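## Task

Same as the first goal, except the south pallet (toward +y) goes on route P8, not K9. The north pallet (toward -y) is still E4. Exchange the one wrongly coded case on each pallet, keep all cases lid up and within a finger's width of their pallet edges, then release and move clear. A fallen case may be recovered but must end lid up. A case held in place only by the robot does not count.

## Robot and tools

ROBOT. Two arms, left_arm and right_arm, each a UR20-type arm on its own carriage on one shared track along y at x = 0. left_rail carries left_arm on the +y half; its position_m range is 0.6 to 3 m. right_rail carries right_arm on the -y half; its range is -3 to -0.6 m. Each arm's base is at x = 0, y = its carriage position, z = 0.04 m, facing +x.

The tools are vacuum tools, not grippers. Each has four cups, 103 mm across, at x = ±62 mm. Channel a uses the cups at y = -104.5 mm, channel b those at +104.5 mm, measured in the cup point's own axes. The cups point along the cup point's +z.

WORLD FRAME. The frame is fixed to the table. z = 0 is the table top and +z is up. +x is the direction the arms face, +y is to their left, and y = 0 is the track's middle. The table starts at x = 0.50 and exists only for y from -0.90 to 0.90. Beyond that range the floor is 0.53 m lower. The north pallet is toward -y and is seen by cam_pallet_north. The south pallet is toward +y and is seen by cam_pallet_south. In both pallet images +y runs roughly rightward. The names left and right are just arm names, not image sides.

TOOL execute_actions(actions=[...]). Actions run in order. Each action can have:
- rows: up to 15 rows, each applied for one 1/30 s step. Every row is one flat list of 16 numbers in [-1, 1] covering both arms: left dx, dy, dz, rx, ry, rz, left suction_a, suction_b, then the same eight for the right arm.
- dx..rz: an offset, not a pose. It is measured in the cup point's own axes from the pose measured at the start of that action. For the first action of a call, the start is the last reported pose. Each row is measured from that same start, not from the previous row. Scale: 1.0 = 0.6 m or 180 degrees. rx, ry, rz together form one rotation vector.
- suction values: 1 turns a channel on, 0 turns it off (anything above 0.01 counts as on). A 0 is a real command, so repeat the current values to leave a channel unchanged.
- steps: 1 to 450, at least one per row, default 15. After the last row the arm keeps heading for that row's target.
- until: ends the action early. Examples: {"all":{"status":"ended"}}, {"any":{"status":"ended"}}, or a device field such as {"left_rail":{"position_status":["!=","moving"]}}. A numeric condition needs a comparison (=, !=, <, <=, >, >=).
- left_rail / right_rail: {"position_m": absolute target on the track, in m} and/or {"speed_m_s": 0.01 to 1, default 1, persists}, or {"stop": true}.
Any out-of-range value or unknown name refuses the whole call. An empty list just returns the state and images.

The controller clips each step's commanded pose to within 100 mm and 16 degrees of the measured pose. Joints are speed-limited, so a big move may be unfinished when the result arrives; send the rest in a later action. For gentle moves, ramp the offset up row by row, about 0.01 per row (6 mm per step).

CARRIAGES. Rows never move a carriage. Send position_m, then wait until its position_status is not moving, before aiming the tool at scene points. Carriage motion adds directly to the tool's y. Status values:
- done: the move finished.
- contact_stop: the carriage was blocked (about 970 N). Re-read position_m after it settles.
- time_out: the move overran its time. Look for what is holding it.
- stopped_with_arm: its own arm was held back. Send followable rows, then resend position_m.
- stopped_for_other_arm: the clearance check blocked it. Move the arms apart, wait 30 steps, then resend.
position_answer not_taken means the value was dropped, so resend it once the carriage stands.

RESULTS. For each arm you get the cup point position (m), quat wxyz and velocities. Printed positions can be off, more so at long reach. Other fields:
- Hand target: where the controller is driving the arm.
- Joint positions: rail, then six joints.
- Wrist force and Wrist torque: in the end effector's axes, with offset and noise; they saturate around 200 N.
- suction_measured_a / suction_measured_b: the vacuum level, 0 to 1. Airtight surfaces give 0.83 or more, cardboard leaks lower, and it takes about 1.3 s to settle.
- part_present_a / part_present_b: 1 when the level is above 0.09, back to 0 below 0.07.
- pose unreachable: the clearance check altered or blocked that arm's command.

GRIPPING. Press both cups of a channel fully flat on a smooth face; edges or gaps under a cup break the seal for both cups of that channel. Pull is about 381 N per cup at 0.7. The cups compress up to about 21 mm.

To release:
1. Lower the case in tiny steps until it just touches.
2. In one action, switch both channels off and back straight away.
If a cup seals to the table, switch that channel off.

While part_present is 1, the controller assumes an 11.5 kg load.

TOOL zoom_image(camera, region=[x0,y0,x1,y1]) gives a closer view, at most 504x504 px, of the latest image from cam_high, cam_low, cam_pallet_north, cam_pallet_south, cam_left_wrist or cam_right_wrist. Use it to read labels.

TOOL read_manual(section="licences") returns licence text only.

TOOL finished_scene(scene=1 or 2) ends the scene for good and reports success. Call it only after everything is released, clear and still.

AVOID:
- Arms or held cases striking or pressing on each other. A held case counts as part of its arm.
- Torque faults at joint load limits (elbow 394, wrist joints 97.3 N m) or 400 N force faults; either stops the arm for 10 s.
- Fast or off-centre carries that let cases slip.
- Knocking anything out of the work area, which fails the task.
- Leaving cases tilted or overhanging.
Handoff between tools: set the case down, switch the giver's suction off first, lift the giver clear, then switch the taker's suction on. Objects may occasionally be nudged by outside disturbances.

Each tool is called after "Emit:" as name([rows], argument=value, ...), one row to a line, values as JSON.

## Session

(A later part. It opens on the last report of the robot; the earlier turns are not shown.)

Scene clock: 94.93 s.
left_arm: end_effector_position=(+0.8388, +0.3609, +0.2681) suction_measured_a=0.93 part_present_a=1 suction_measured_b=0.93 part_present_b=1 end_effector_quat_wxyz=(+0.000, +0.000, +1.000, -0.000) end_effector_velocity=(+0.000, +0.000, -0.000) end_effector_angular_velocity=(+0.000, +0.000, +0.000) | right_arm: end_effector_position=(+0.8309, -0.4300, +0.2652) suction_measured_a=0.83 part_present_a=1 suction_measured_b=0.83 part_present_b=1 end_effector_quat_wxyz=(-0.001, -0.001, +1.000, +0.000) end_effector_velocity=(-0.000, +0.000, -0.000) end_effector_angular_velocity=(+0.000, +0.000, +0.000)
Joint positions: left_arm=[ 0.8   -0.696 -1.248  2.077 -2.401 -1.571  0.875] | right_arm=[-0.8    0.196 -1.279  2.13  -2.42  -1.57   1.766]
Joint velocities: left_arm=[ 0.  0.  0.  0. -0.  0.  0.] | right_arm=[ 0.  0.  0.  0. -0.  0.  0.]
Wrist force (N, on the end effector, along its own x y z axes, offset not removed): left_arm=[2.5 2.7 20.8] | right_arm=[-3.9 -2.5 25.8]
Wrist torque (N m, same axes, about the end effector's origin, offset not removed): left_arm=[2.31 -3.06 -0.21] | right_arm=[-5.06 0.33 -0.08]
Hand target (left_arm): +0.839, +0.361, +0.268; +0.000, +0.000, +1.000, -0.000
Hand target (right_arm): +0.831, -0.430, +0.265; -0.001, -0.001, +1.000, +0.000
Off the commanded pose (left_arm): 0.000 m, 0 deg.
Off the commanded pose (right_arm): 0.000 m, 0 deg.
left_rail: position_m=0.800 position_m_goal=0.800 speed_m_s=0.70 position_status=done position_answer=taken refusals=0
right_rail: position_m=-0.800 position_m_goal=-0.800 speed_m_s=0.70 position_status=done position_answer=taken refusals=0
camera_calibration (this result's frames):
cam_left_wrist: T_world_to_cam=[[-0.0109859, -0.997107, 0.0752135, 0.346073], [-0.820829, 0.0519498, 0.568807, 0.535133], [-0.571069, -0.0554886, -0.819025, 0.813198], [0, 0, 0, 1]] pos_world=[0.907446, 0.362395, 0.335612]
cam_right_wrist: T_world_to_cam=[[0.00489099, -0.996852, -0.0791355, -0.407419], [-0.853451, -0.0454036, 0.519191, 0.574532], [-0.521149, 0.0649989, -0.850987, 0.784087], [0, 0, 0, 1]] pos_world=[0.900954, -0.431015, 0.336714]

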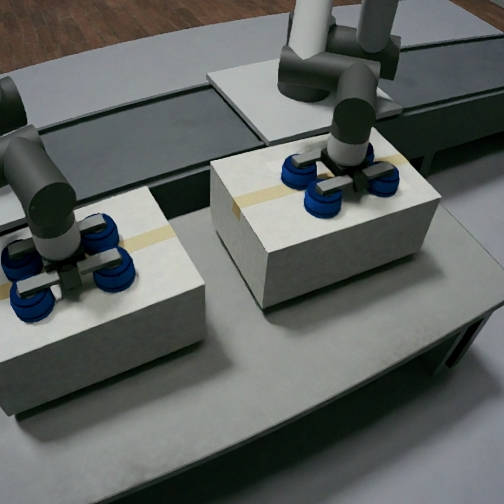

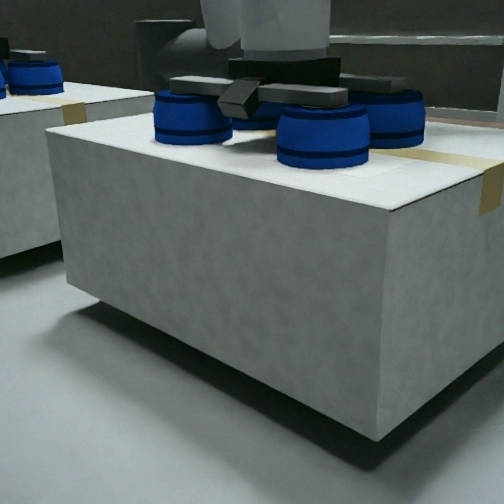

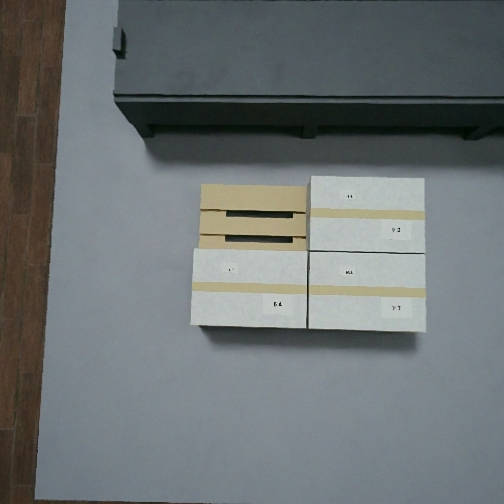

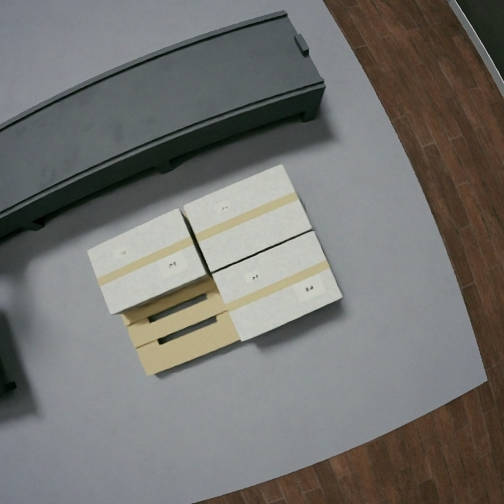

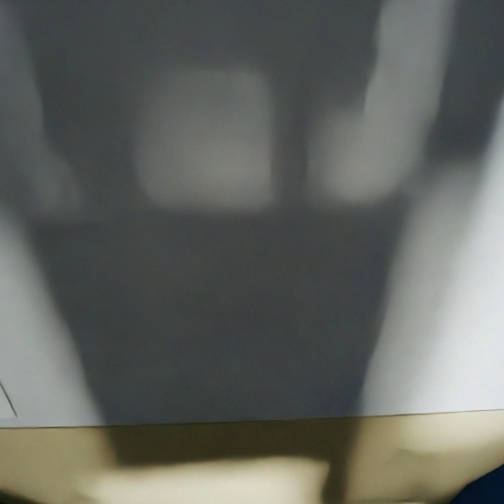

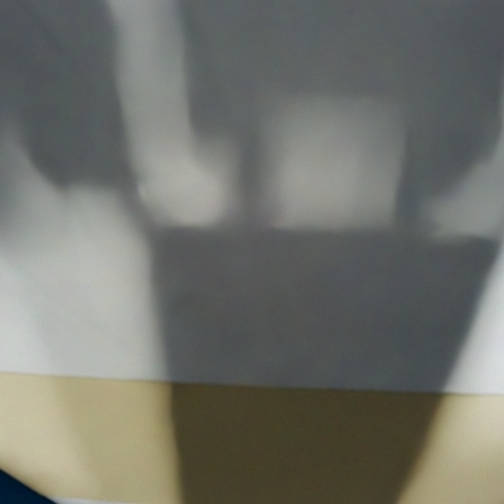

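Emit:
execute_actions([
  {"rows":[[0,0,0.02,0,0,0,1,1,0,0,0.02,0,0,0,1,1],[0,0,0.04,0,0,0,1,1,0,0,0.04,0,0,0,1,1],[0,0,0.052,0,0,0,1,1,0,0,0.052,0,0,0,1,1]],"steps":25},
  {"rows":[[0,0,-0.4,0,0,0,0,0,0,0,-0.4,0,0,0,0,0]],"steps":40},
  {"right_rail":{"position_m":-2.2,"speed_m_s":1},"rows":[[0,0,0,0,0,0,0,0,0,-0.5,0,0,0,0,0,0]],"steps":120,"until":{"all":{"status":"ended"}}},
  {"left_rail":{"position_m":0.6},"rows":[[0.013,-0.985,0,0,0,0,0,0,0,0,0,0,0,0,0,0]],"steps":90},
  {"rows":[[0,0,0.33,0,0,0,0,0,0,0,0,0,0,0,0,0]],"steps":40},
])

Scene clock: 110.70 s.
left_arm: end_effector_position=(+0.8302, -0.4302, +0.2795) suction_measured_a=0.00 part_present_a=0 suction_measured_b=0.00 part_present_b=0 end_effector_quat_wxyz=(+0.000, +0.000, +1.000, -0.000) end_effector_velocity=(+0.000, +0.000, -0.000) end_effector_angular_velocity=(+0.000, +0.000, +0.000) | right_arm: end_effector_position=(+0.8318, -2.1299, +0.4740) suction_measured_a=0.00 part_present_a=0 suction_measured_b=0.00 part_present_b=0 end_effector_quat_wxyz=(-0.001, -0.001, +1.000, +0.001) end_effector_velocity=(+0.000, -0.000, -0.000) end_effector_angular_velocity=(+0.000, +0.000, -0.000)
Joint positions: left_arm=[ 0.6   -1.045 -0.907  1.468 -2.132 -1.571  0.526] | right_arm=[-2.2   -0.159 -1.54   2.081 -2.11  -1.57   1.41 ]
Joint velocities: left_arm=[ 0.  0.  0.  0. -0.  0.  0.] | right_arm=[ 0. -0.  0. -0.  0.  0.  0.]
Wrist force (N, on the end effector, along its own x y z axes, offset not removed): left_arm=[3.6 3.3 1.2] | right_arm=[-4.0 -2.4 -0.4]
Wrist torque (N m, same axes, about the end effector's origin, offset not removed): left_arm=[0.22 -0.20 -0.16] | right_arm=[-0.26 0.71 0.08]
Hand target (left_arm): +0.830, -0.430, +0.279; +0.000, +0.000, +1.000, -0.000
Hand target (right_arm): +0.832, -2.130, +0.474; -0.001, -0.001, +1.000, +0.001
Off the commanded pose (left_arm): 0.000 m, 0 deg.
Off the commanded pose (right_arm): 0.000 m, 0 deg.
left_rail: position_m=0.600 position_m_goal=0.600 speed_m_s=0.70 position_status=done position_answer=taken refusals=0
right_rail: position_m=-2.200 position_m_goal=-2.200 speed_m_s=1.00 position_status=done position_answer=taken refusals=0
camera_calibration (this result's frames):
cam_left_wrist: T_world_to_cam=[[-0.0109724, -0.997101, 0.0752935, -0.443718], [-0.820683, 0.0519987, 0.569013, 0.562543], [-0.571279, -0.0555486, -0.818874, 0.773856], [0, 0, 0, 1]] pos_world=[0.898888, -0.428696, 0.347005]
cam_right_wrist: T_world_to_cam=[[0.00487124, -0.996785, -0.0799735, -2.08488], [-0.853628, -0.0458009, 0.518865, 0.389125], [-0.52086, 0.0657401, -0.851107, 1.07419], [0, 0, 0, 1]] pos_world=[0.901825, -2.13097, 0.545611]

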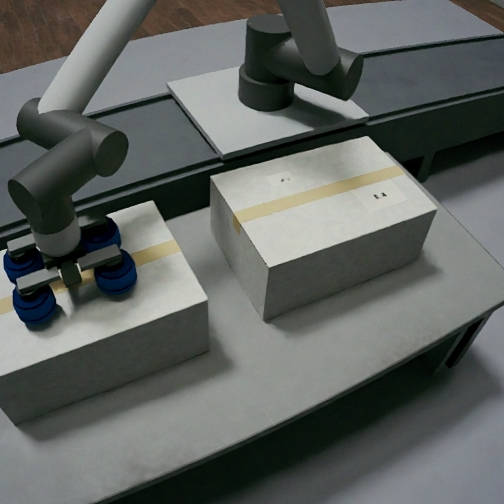

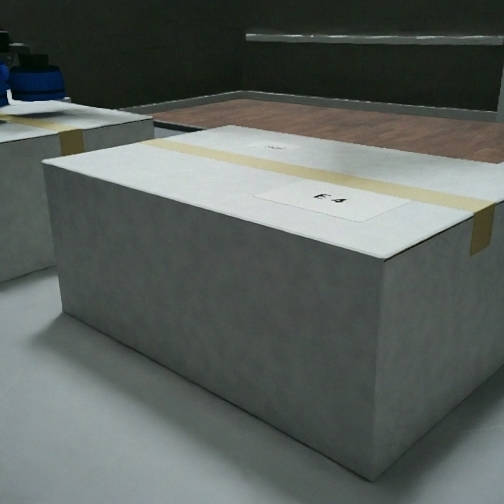

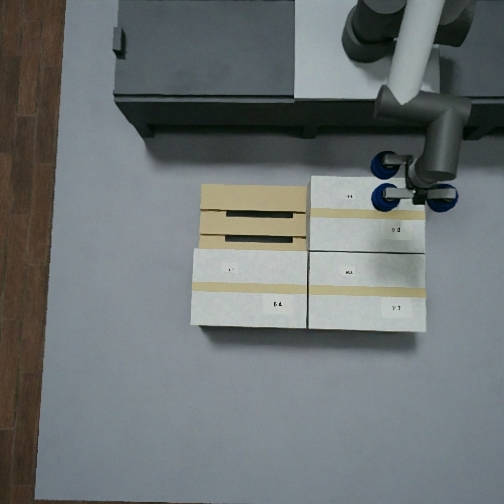

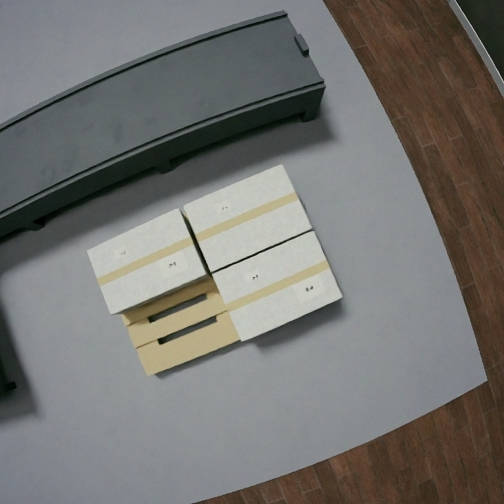

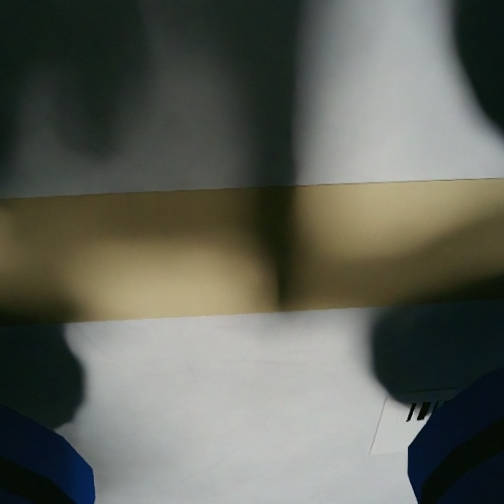

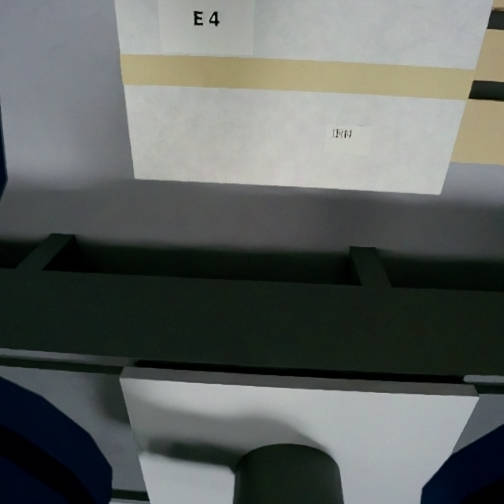

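Emit:
execute_actions([
  {"rows":[[0,0,0.03,0,0,0,1,1,0,0,0,0,0,0,0,0],[0,0,0.06,0,0,0,1,1,0,0,0,0,0,0,0,0],[0,0,0.08,0,0,0,1,1,0,0,0,0,0,0,0,0]],"steps":50},
  {"rows":[[0,0,-0.02,0,0,0,1,1,0,0,0,0,0,0,0,0],[0,0,-0.06,0,0,0,1,1,0,0,0,0,0,0,0,0],[0,0,-0.12,0,0,0,1,1,0,0,0,0,0,0,0,0],[0,0,-0.2,0,0,0,1,1,0,0,0,0,0,0,0,0],[0,0,-0.65,0,0,0,1,1,0,0,0,0,0,0,0,0]],"steps":80},
  {"left_rail":{"position_m":2.5,"speed_m_s":0.6},"steps":250,"until":{"left_rail":{"position_status":["!=","moving"]}}},
  {"right_rail":{"position_m":-0.6},"rows":[[0,0.05,0,0,0,0,1,1,0,0,-0.2,0,0,0,0,0],[0,0.12,0,0,0,0,1,1,0,0,-0.2,0,0,0,0,0],[0,0.2,0,0,0,0,1,1,0,0,-0.2,0,0,0,0,0],[0,0.97,0,0,0,0,1,1,0,0,-0.2,0,0,0,0,0]],"steps":110},
  {"rows":[[0,0,0,0,0,0,1,1,0,0.95,0,0,0,0,0,0]],"steps":70},
])

Scene clock: 136.93 s.
left_arm: end_effector_position=(+0.8304, +2.0526, +0.6212) suction_measured_a=0.93 part_present_a=1 suction_measured_b=0.93 part_present_b=1 end_effector_quat_wxyz=(+0.000, +0.000, +1.000, -0.000) end_effector_velocity=(+0.000, +0.000, -0.000) end_effector_angular_velocity=(+0.000, -0.000, -0.000) | right_arm: end_effector_position=(+0.8307, +0.0401, +0.5938) suction_measured_a=0.00 part_present_a=0 suction_measured_b=0.00 part_present_b=0 end_effector_quat_wxyz=(-0.001, -0.001, +1.000, -0.000) end_effector_velocity=(+0.000, +0.000, -0.000) end_effector_angular_velocity=(-0.000, +0.000, +0.000)
Joint positions: left_arm=[ 2.5   -0.709 -1.49   1.806 -1.887 -1.571  0.862] | right_arm=[-0.6    0.463 -1.359  1.69  -1.899 -1.57   2.033]
Joint velocities: left_arm=[ 0.  0.  0.  0. -0.  0.  0.] | right_arm=[ 0.  0.  0. -0.  0. -0.  0.]
Wrist force (N, on the end effector, along its own x y z axes, offset not removed): left_arm=[3.7 0.6 24.4] | right_arm=[-3.1 -2.4 0.6]
Wrist torque (N m, same axes, about the end effector's origin, offset not removed): left_arm=[-5.09 0.95 -0.27] | right_arm=[-0.25 0.80 0.22]
Hand target (left_arm): +0.830, +2.053, +0.621; +0.000, +0.000, +1.000, -0.000
Hand target (right_arm): +0.831, +0.040, +0.594; -0.001, -0.001, +1.000, -0.000
Off the commanded pose (left_arm): 0.000 m, 0 deg.
Off the commanded pose (right_arm): 0.001 m, 0 deg.
left_rail: position_m=2.500 position_m_goal=2.500 speed_m_s=0.60 position_status=done position_answer=taken refusals=0
right_rail: position_m=-0.600 position_m_goal=-0.600 speed_m_s=1.00 position_status=done position_answer=taken refusals=0
camera_calibration (this result's frames):
cam_left_wrist: T_world_to_cam=[[-0.0108035, -0.997101, 0.0753195, 2.00592], [-0.820875, 0.0518565, 0.568749, 0.239814], [-0.571006, -0.0556835, -0.819056, 1.1919], [0, 0, 0, 1]] pos_world=[0.899107, 2.05404, 0.688751]
cam_right_wrist: T_world_to_cam=[[0.00483743, -0.996895, -0.0785974, 0.086968], [-0.853418, -0.0450819, 0.519274, 0.424963], [-0.521205, 0.0645645, -0.850986, 1.03319], [0, 0, 0, 1]] pos_world=[0.900753, 0.0391488, 0.665392]

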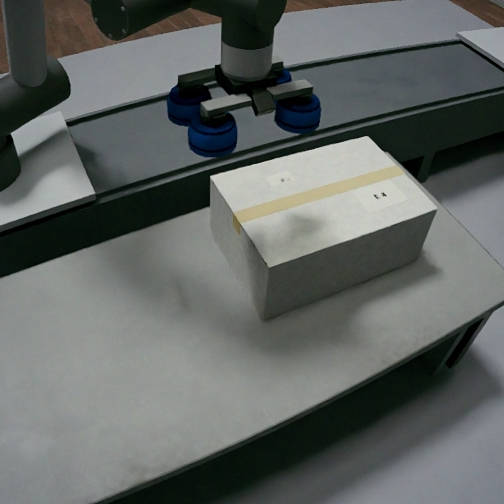

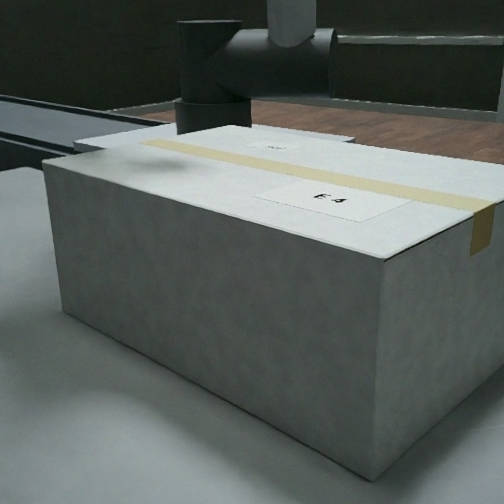

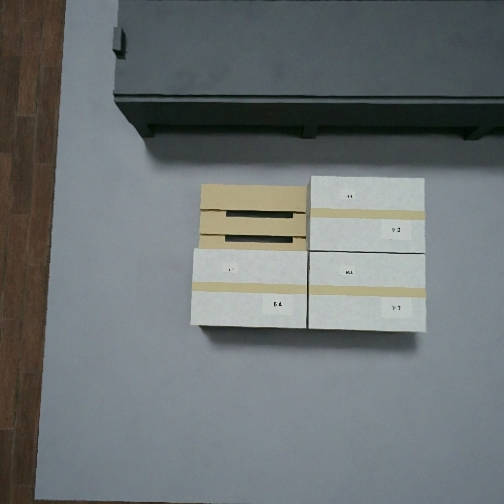

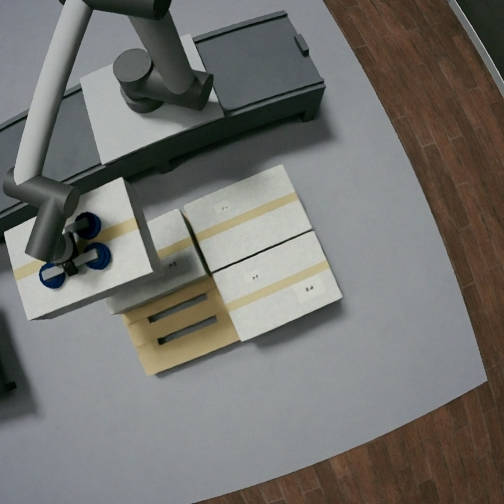

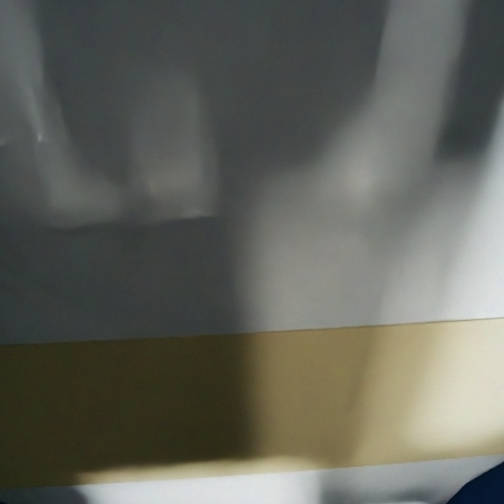

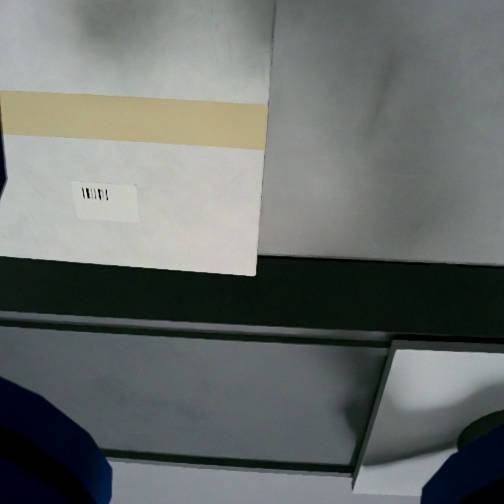

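Emit:
execute_actions([
  {"rows":[[-0.05,0.02,0,0,0,0,1,1,-0.013,0.535,0,0,0,0,0,0],[-0.12,0.05,0,0,0,-0.005,1,1,-0.013,0.535,0,0,0,0,0,0],[-0.2,0.08,0,0,0,-0.012,1,1,-0.013,0.535,0,0,0,0,0,0],[-0.7,0.25,0,0,0,-0.022,1,1,-0.013,0.535,0,0,0,0,0,0]],"steps":80},
  {"rows":[[0,0,0.05,0,0,0,1,1,0,0,0.52,0,0,0,0,0],[0,0,0.15,0,0,0,1,1,0,0,0.52,0,0,0,0,0],[0,0,0.7,0,0,0,1,1,0,0,0.52,0,0,0,0,0]],"steps":80},
  {"rows":[[0,0,0,0,0,0,1,1,0,0,0.03,0,0,0,1,1],[0,0,0,0,0,0,1,1,0,0,0.06,0,0,0,1,1],[0,0,0,0,0,0,1,1,0,0,0.08,0,0,0,1,1]],"steps":50},
])

Emit:
zoom_image(camera="cam_pallet_south", region=[60, 170, 330, 410])

Scene clock: 155.57 s.
left_arm: end_effector_position=(+1.2512, +2.2019, +0.2015) suction_measured_a=0.93 part_present_a=1 suction_measured_b=0.93 part_present_b=1 end_effector_quat_wxyz=(+0.000, -0.035, +0.999, -0.000) end_effector_velocity=(+0.000, +0.000, -0.000) end_effector_angular_velocity=(+0.000, +0.000, -0.000) | right_arm: end_effector_position=(+0.8375, +0.3607, +0.2336) suction_measured_a=0.83 part_present_a=1 suction_measured_b=0.83 part_present_b=1 end_effector_quat_wxyz=(-0.001, -0.001, +1.000, -0.000) end_effector_velocity=(+0.000, -0.000, -0.000) end_effector_angular_velocity=(-0.000, +0.000, -0.000)
Joint positions: left_arm=[ 2.5   -0.391 -0.89   1.566 -2.248 -1.571  1.111] | right_arm=[-0.6    0.695 -0.923  1.574 -2.219 -1.57   2.265]
Joint velocities: left_arm=[ 0. -0.  0. -0.  0.  0.  0.] | right_arm=[ 0. -0.  0.  0.  0. -0.  0.]
Wrist force (N, on the end effector, along its own x y z axes, offset not removed): left_arm=[0.8 0.1 25.8] | right_arm=[-3.0 -0.3 17.3]
Wrist torque (N m, same axes, about the end effector's origin, offset not removed): left_arm=[-5.31 1.23 -0.07] | right_arm=[2.17 -1.68 0.21]
Hand target (left_arm): +1.251, +2.202, +0.201; +0.000, -0.035, +0.999, -0.000
Hand target (right_arm): +0.838, +0.361, +0.234; -0.001, -0.001, +1.000, -0.000
Off the commanded pose (left_arm): 0.000 m, 0 deg.
Off the commanded pose (right_arm): 0.000 m, 0 deg.
left_rail: position_m=2.500 position_m_goal=2.500 speed_m_s=0.60 position_status=done position_answer=taken refusals=0
right_rail: position_m=-0.600 position_m_goal=-0.600 speed_m_s=1.00 position_status=done position_answer=taken refusals=0
camera_calibration (this result's frames):
cam_left_wrist: T_world_to_cam=[[0.0580697, -0.995475, 0.0752142, 2.10126], [-0.822588, -0.00502231, 0.568615, 0.943642], [-0.565664, -0.0948897, -0.819158, 1.17637], [0, 0, 0, 1]] pos_world=[1.31964, 2.20812, 0.269017]
cam_right_wrist: T_world_to_cam=[[0.00485863, -0.996936, -0.0780694, 0.378102], [-0.853448, -0.0448212, 0.519247, 0.632251], [-0.521155, 0.0641053, -0.851051, 0.709687], [0, 0, 0, 1]] pos_world=[0.907614, 0.359787, 0.305203]

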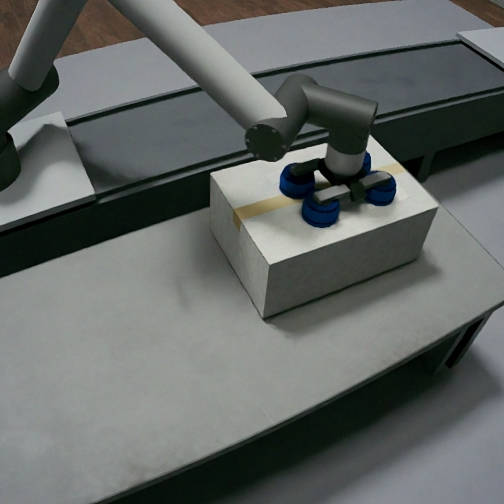

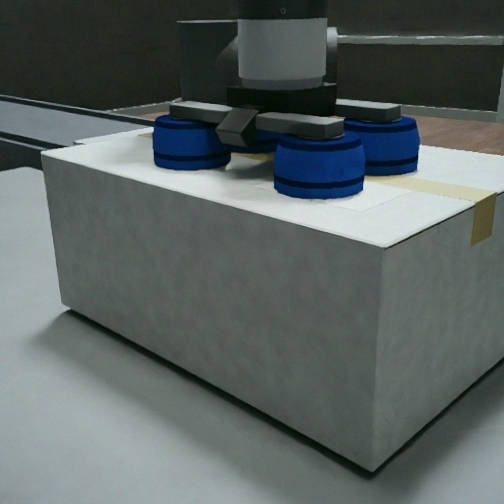

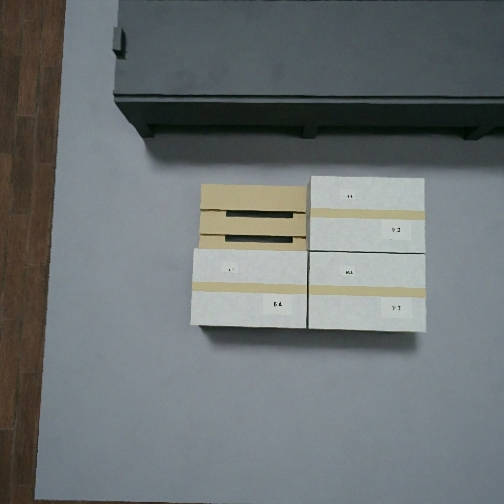

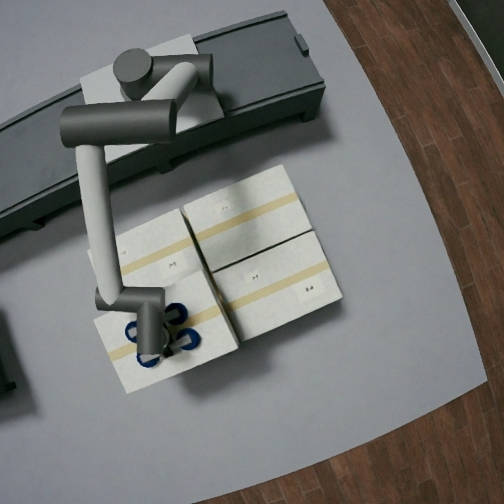

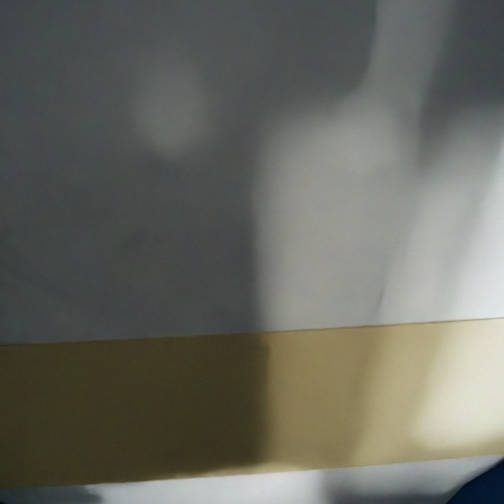

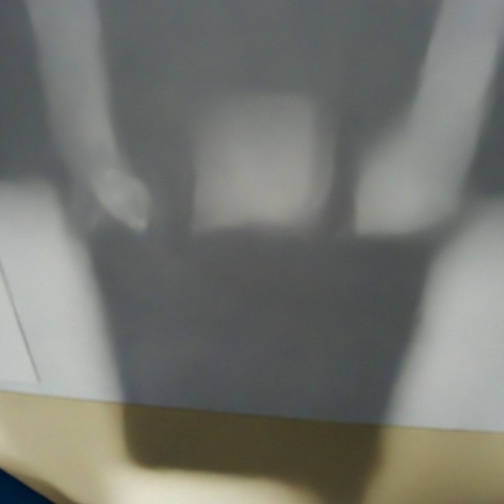

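Region (60, 170, 330, 410) of cam_pallet_south's 504x504 image, scaled by 1.867, with more detail than that image has.

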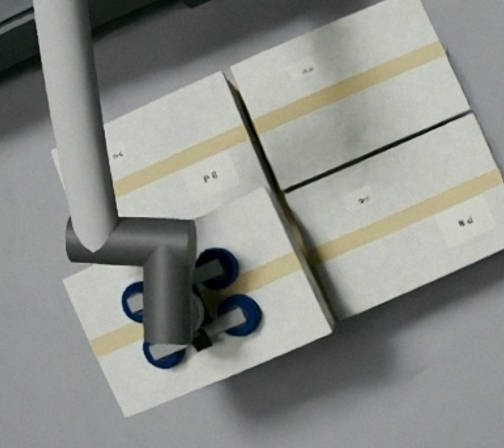

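Emit:
execute_actions([
  {"rows":[[-0.025,-0.017,0,0,0,0,1,1,0,0,-0.03,0,0,0,1,1],[-0.025,-0.017,0.05,0,0,0,1,1,0,0,-0.08,0,0,0,1,1],[-0.025,-0.017,0.15,0,0,0,1,1,0,0,-0.15,0,0,0,1,1],[-0.025,-0.017,0.38,0,0,0,1,1,0,0,-0.33,0,0,0,1,1]],"steps":55},
  {"right_rail":{"position_m":-2.76,"speed_m_s":0.6},"steps":250,"until":{"right_rail":{"position_status":["!=","moving"]}}},
  {"rows":[[0,0,0,0,0,0,1,1,0,-0.05,0,0,0,0,1,1],[0,0,0,0,0,0,1,1,0,-0.12,0,0,0,0,1,1],[0,0,0,0,0,0,1,1,0,-0.2,0,0,0,0,1,1],[0,0,0,0,0,0,1,1,0,-1,0,0,0,0,1,1]],"steps":110},
  {"rows":[[0,0,0,0,0,0,1,1,0,-0.05,0,0,0,0,1,1],[0,0,0,0,0,0,1,1,0,-0.12,0,0,0,0,1,1],[0,0,0,0,0,0,1,1,0,-0.2,0,0,0,0,1,1],[0,0,0,0,0,0,1,1,0.01,-0.62,0.1,0,0,-0.004,1,1]],"steps":85},
  {"rows":[[0,0,0,0,0,0,1,1,0,0,0.1,0,0,0,1,1],[0,0,0,0,0,0,1,1,0,0,0.6,0,0,0,1,1]],"steps":70},
])

Emit:
zoom_image(camera="cam_pallet_south", region=[60, 170, 330, 410])

Emit:
zoom_image(camera="cam_pallet_north", region=[160, 130, 420, 340])

Scene clock: 186.20 s.
left_arm: end_effector_position=(+1.2673, +2.1926, -0.0266) suction_measured_a=0.93 part_present_a=1 suction_measured_b=0.93 part_present_b=1 end_effector_quat_wxyz=(+0.000, -0.035, +0.999, -0.000) end_effector_velocity=(+0.000, -0.000, -0.000) end_effector_angular_velocity=(-0.000, -0.000, -0.000) | right_arm: end_effector_position=(+0.8333, -2.7705, +0.0121) suction_measured_a=0.83 part_present_a=1 suction_measured_b=0.83 part_present_b=1 end_effector_quat_wxyz=(-0.001, -0.007, +1.000, +0.001) end_effector_velocity=(-0.000, +0.000, -0.000) end_effector_angular_velocity=(+0.000, +0.000, -0.000)
Joint positions: left_arm=[ 2.5   -0.393 -0.689  1.57  -2.453 -1.571  1.109] | right_arm=[-2.76  -0.257 -1.006  2.315 -2.877 -1.57   1.3  ]
Joint velocities: left_arm=[ 0. -0.  0. -0. -0.  0.  0.] | right_arm=[ 0. -0.  0. -0. -0.  0.  0.]
Wrist force (N, on the end effector, along its own x y z axes, offset not removed): left_arm=[1.0 0.3 31.2] | right_arm=[1.3 -1.4 18.0]
Wrist torque (N m, same axes, about the end effector's origin, offset not removed): left_arm=[-5.28 1.10 -0.14] | right_arm=[2.20 -2.15 0.31]
Hand target (left_arm): +1.267, +2.193, -0.027; +0.000, -0.035, +0.999, -0.000
Hand target (right_arm): +0.833, -2.771, +0.012; -0.001, -0.007, +1.000, +0.001
Off the commanded pose (left_arm): 0.000 m, 0 deg.
Off the commanded pose (right_arm): 0.001 m, 0 deg.
left_rail: position_m=2.500 position_m_goal=2.500 speed_m_s=0.60 position_status=done position_answer=taken refusals=0
right_rail: position_m=-2.760 position_m_goal=-2.760 speed_m_s=0.60 position_status=done position_answer=taken refusals=0
camera_calibration (this result's frames):
cam_left_wrist: T_world_to_cam=[[0.0580698, -0.995475, 0.075216, 2.10822], [-0.822587, -0.0050211, 0.568617, 1.08648], [-0.565666, -0.0948912, -0.819157, 0.997701], [0, 0, 0, 1]] pos_world=[1.33567, 2.19881, 0.0409097]
cam_right_wrist: T_world_to_cam=[[0.0174328, -0.996621, -0.0802709, -2.77037], [-0.853103, -0.0566963, 0.518653, 0.570151], [-0.521451, 0.0594378, -0.851209, 0.706993], [0, 0, 0, 1]] pos_world=[0.903355, -2.7707, 0.083709]

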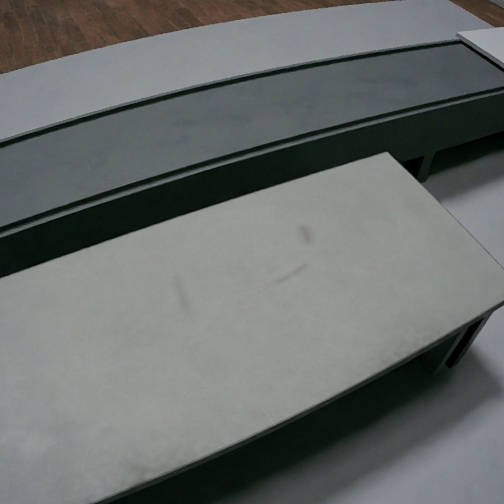

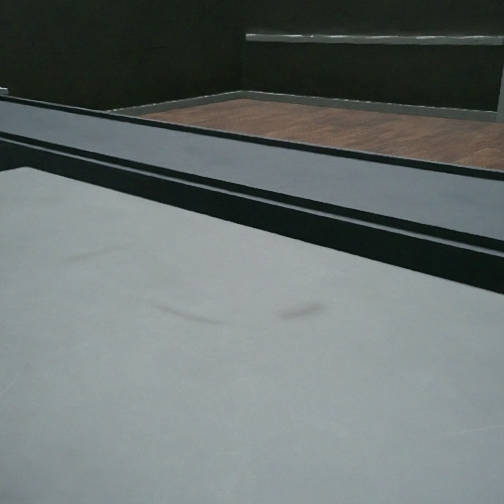

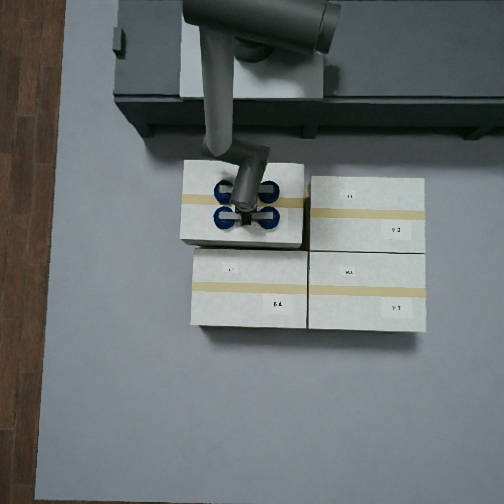

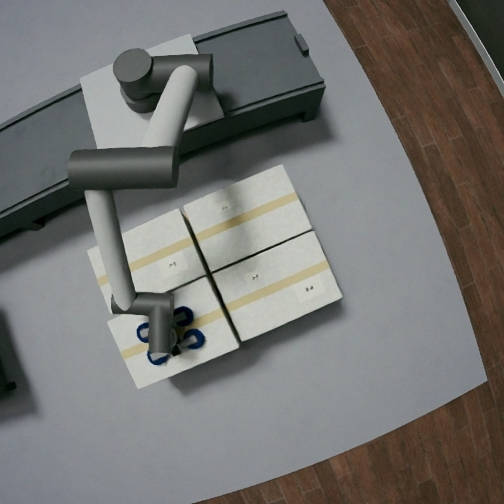

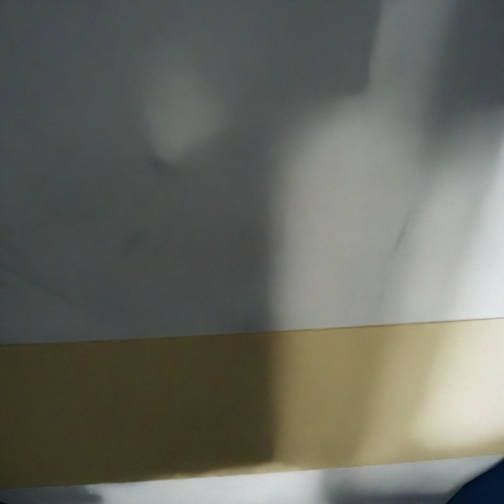

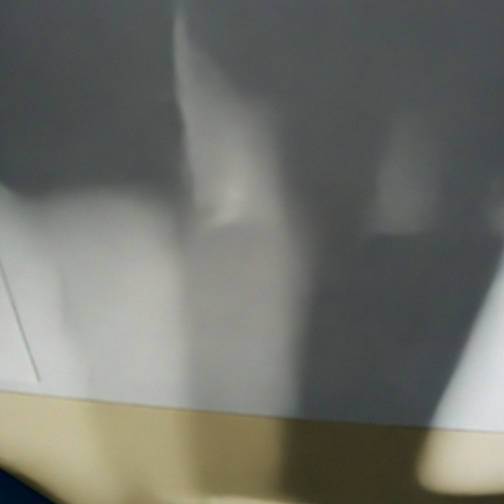

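Region (60, 170, 330, 410) of cam_pallet_south's 504x504 image, scaled by 1.867, with more detail than that image has.

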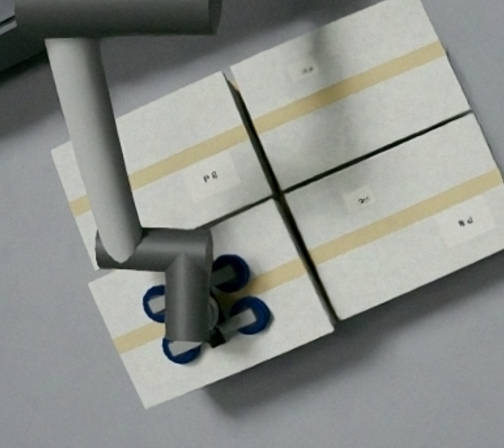

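Region (160, 130, 420, 340) of cam_pallet_north's 504x504 image, scaled by 1.938, with more detail than that image has; it fills the top 407 rows of this view, and the rest is white.

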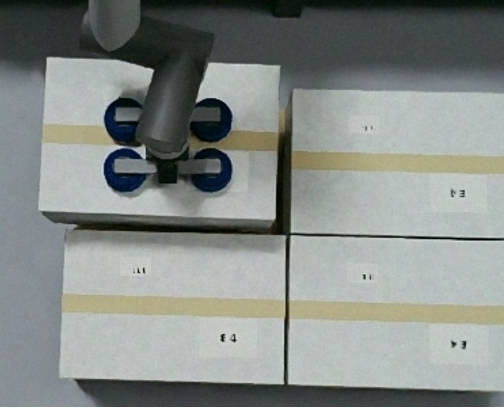

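Emit:
execute_actions([
  {"rows":[[0,0,0.05,0,0,0,1,1,0,0,0.05,0,0,0,1,1],[0,0,0.1,0,0,0,1,1,0,0,0.1,0,0,0,1,1],[0,0,0.155,0,0,0,1,1,0,0,0.22,0,0,0,1,1]],"steps":40},
])

Emit:
zoom_image(camera="cam_pallet_south", region=[60, 170, 330, 410])

Emit:
zoom_image(camera="cam_pallet_north", region=[160, 130, 420, 340])

Scene clock: 193.13 s.
left_arm: end_effector_position=(+1.2674, +2.1926, -0.1197) suction_measured_a=0.93 part_present_a=1 suction_measured_b=0.93 part_present_b=1 end_effector_quat_wxyz=(+0.000, -0.035, +0.999, -0.000) end_effector_velocity=(-0.000, +0.000, -0.000) end_effector_angular_velocity=(+0.000, +0.000, +0.000) | right_arm: end_effector_position=(+0.8332, -2.7704, -0.1198) suction_measured_a=0.83 part_present_a=1 suction_measured_b=0.83 part_present_b=1 end_effector_quat_wxyz=(-0.001, -0.007, +1.000, +0.001) end_effector_velocity=(-0.000, +0.000, -0.000) end_effector_angular_velocity=(+0.000, +0.000, +0.000)
Joint positions: left_arm=[ 2.5   -0.393 -0.603  1.561 -2.53  -1.571  1.109] | right_arm=[-2.76  -0.257 -0.802  2.303 -3.07  -1.57   1.3  ]
Joint velocities: left_arm=[ 0. -0.  0. -0. -0.  0. -0.] | right_arm=[ 0.  0.  0. -0. -0. -0.  0.]
Wrist force (N, on the end effector, along its own x y z axes, offset not removed): left_arm=[-1.3 -1.1 24.1] | right_arm=[-2.0 0.2 14.1]
Wrist torque (N m, same axes, about the end effector's origin, offset not removed): left_arm=[-5.48 1.39 -0.19] | right_arm=[2.33 -1.75 0.30]
Hand target (left_arm): +1.267, +2.193, -0.120; +0.000, -0.035, +0.999, -0.000
Hand target (right_arm): +0.833, -2.771, -0.120; -0.001, -0.007, +1.000, +0.001
Off the commanded pose (left_arm): 0.000 m, 0 deg.
Off the commanded pose (right_arm): 0.000 m, 0 deg.
left_rail: position_m=2.500 position_m_goal=2.500 speed_m_s=0.60 position_status=done position_answer=taken refusals=0
right_rail: position_m=-2.760 position_m_goal=-2.760 speed_m_s=0.60 position_status=done position_answer=taken refusals=0
camera_calibration (this result's frames):
cam_left_wrist: T_world_to_cam=[[0.058081, -0.995474, 0.0752212, 2.11515], [-0.822593, -0.00502838, 0.568608, 1.13953], [-0.565656, -0.0949018, -0.819162, 0.921579], [0, 0, 0, 1]] pos_world=[1.33581, 2.19876, -0.0521257]
cam_right_wrist: T_world_to_cam=[[0.0174331, -0.996622, -0.0802591, -2.78091], [-0.85311, -0.0566897, 0.518643, 0.638516], [-0.52144, 0.0594283, -0.851216, 0.594581], [0, 0, 0, 1]] pos_world=[0.903242, -2.77066, -0.0482385]

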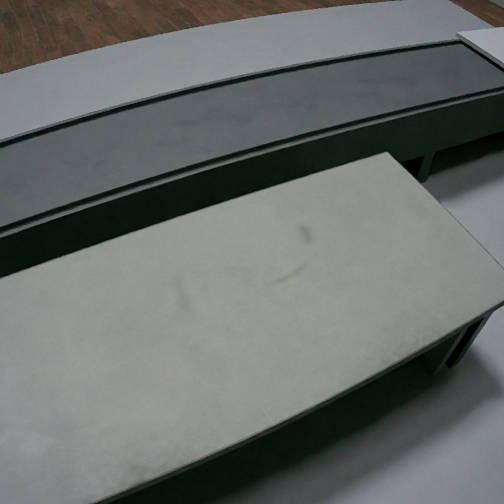

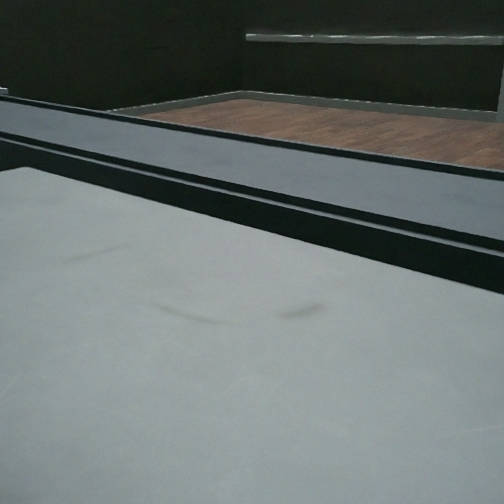

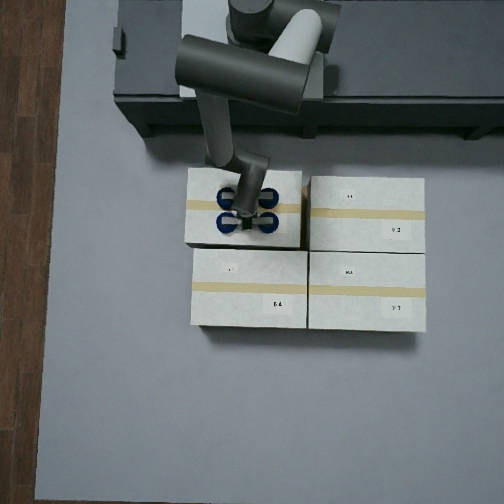

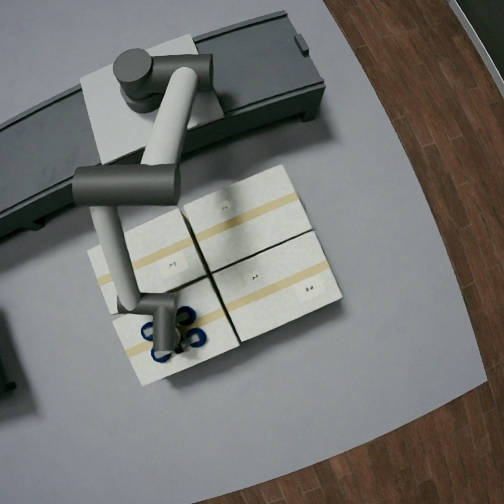

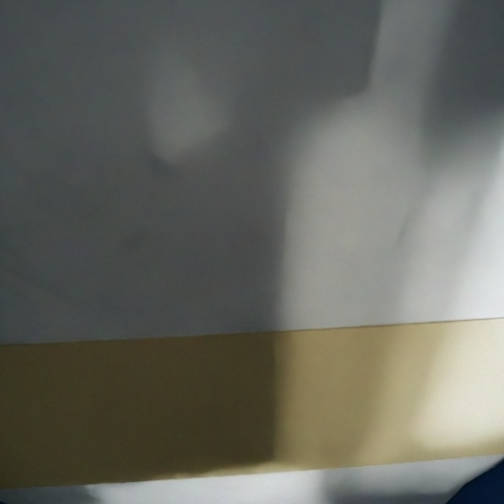

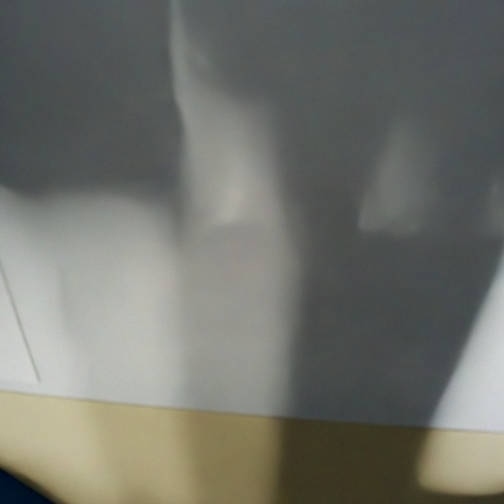

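Region (60, 170, 330, 410) of cam_pallet_south's 504x504 image, scaled by 1.867, with more detail than that image has.

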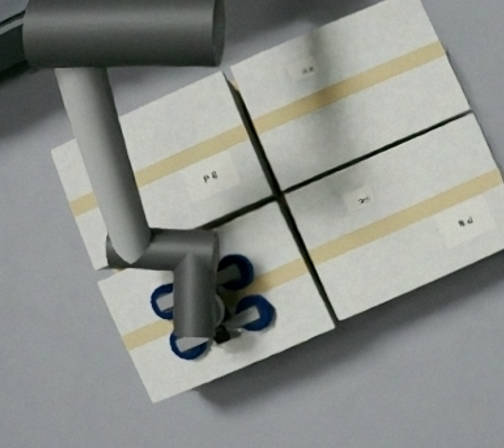

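Region (160, 130, 420, 340) of cam_pallet_north's 504x504 image, scaled by 1.938, with more detail than that image has; it fills the top 407 rows of this view, and the rest is white.

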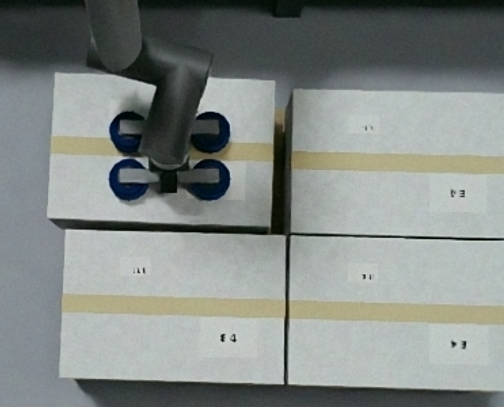

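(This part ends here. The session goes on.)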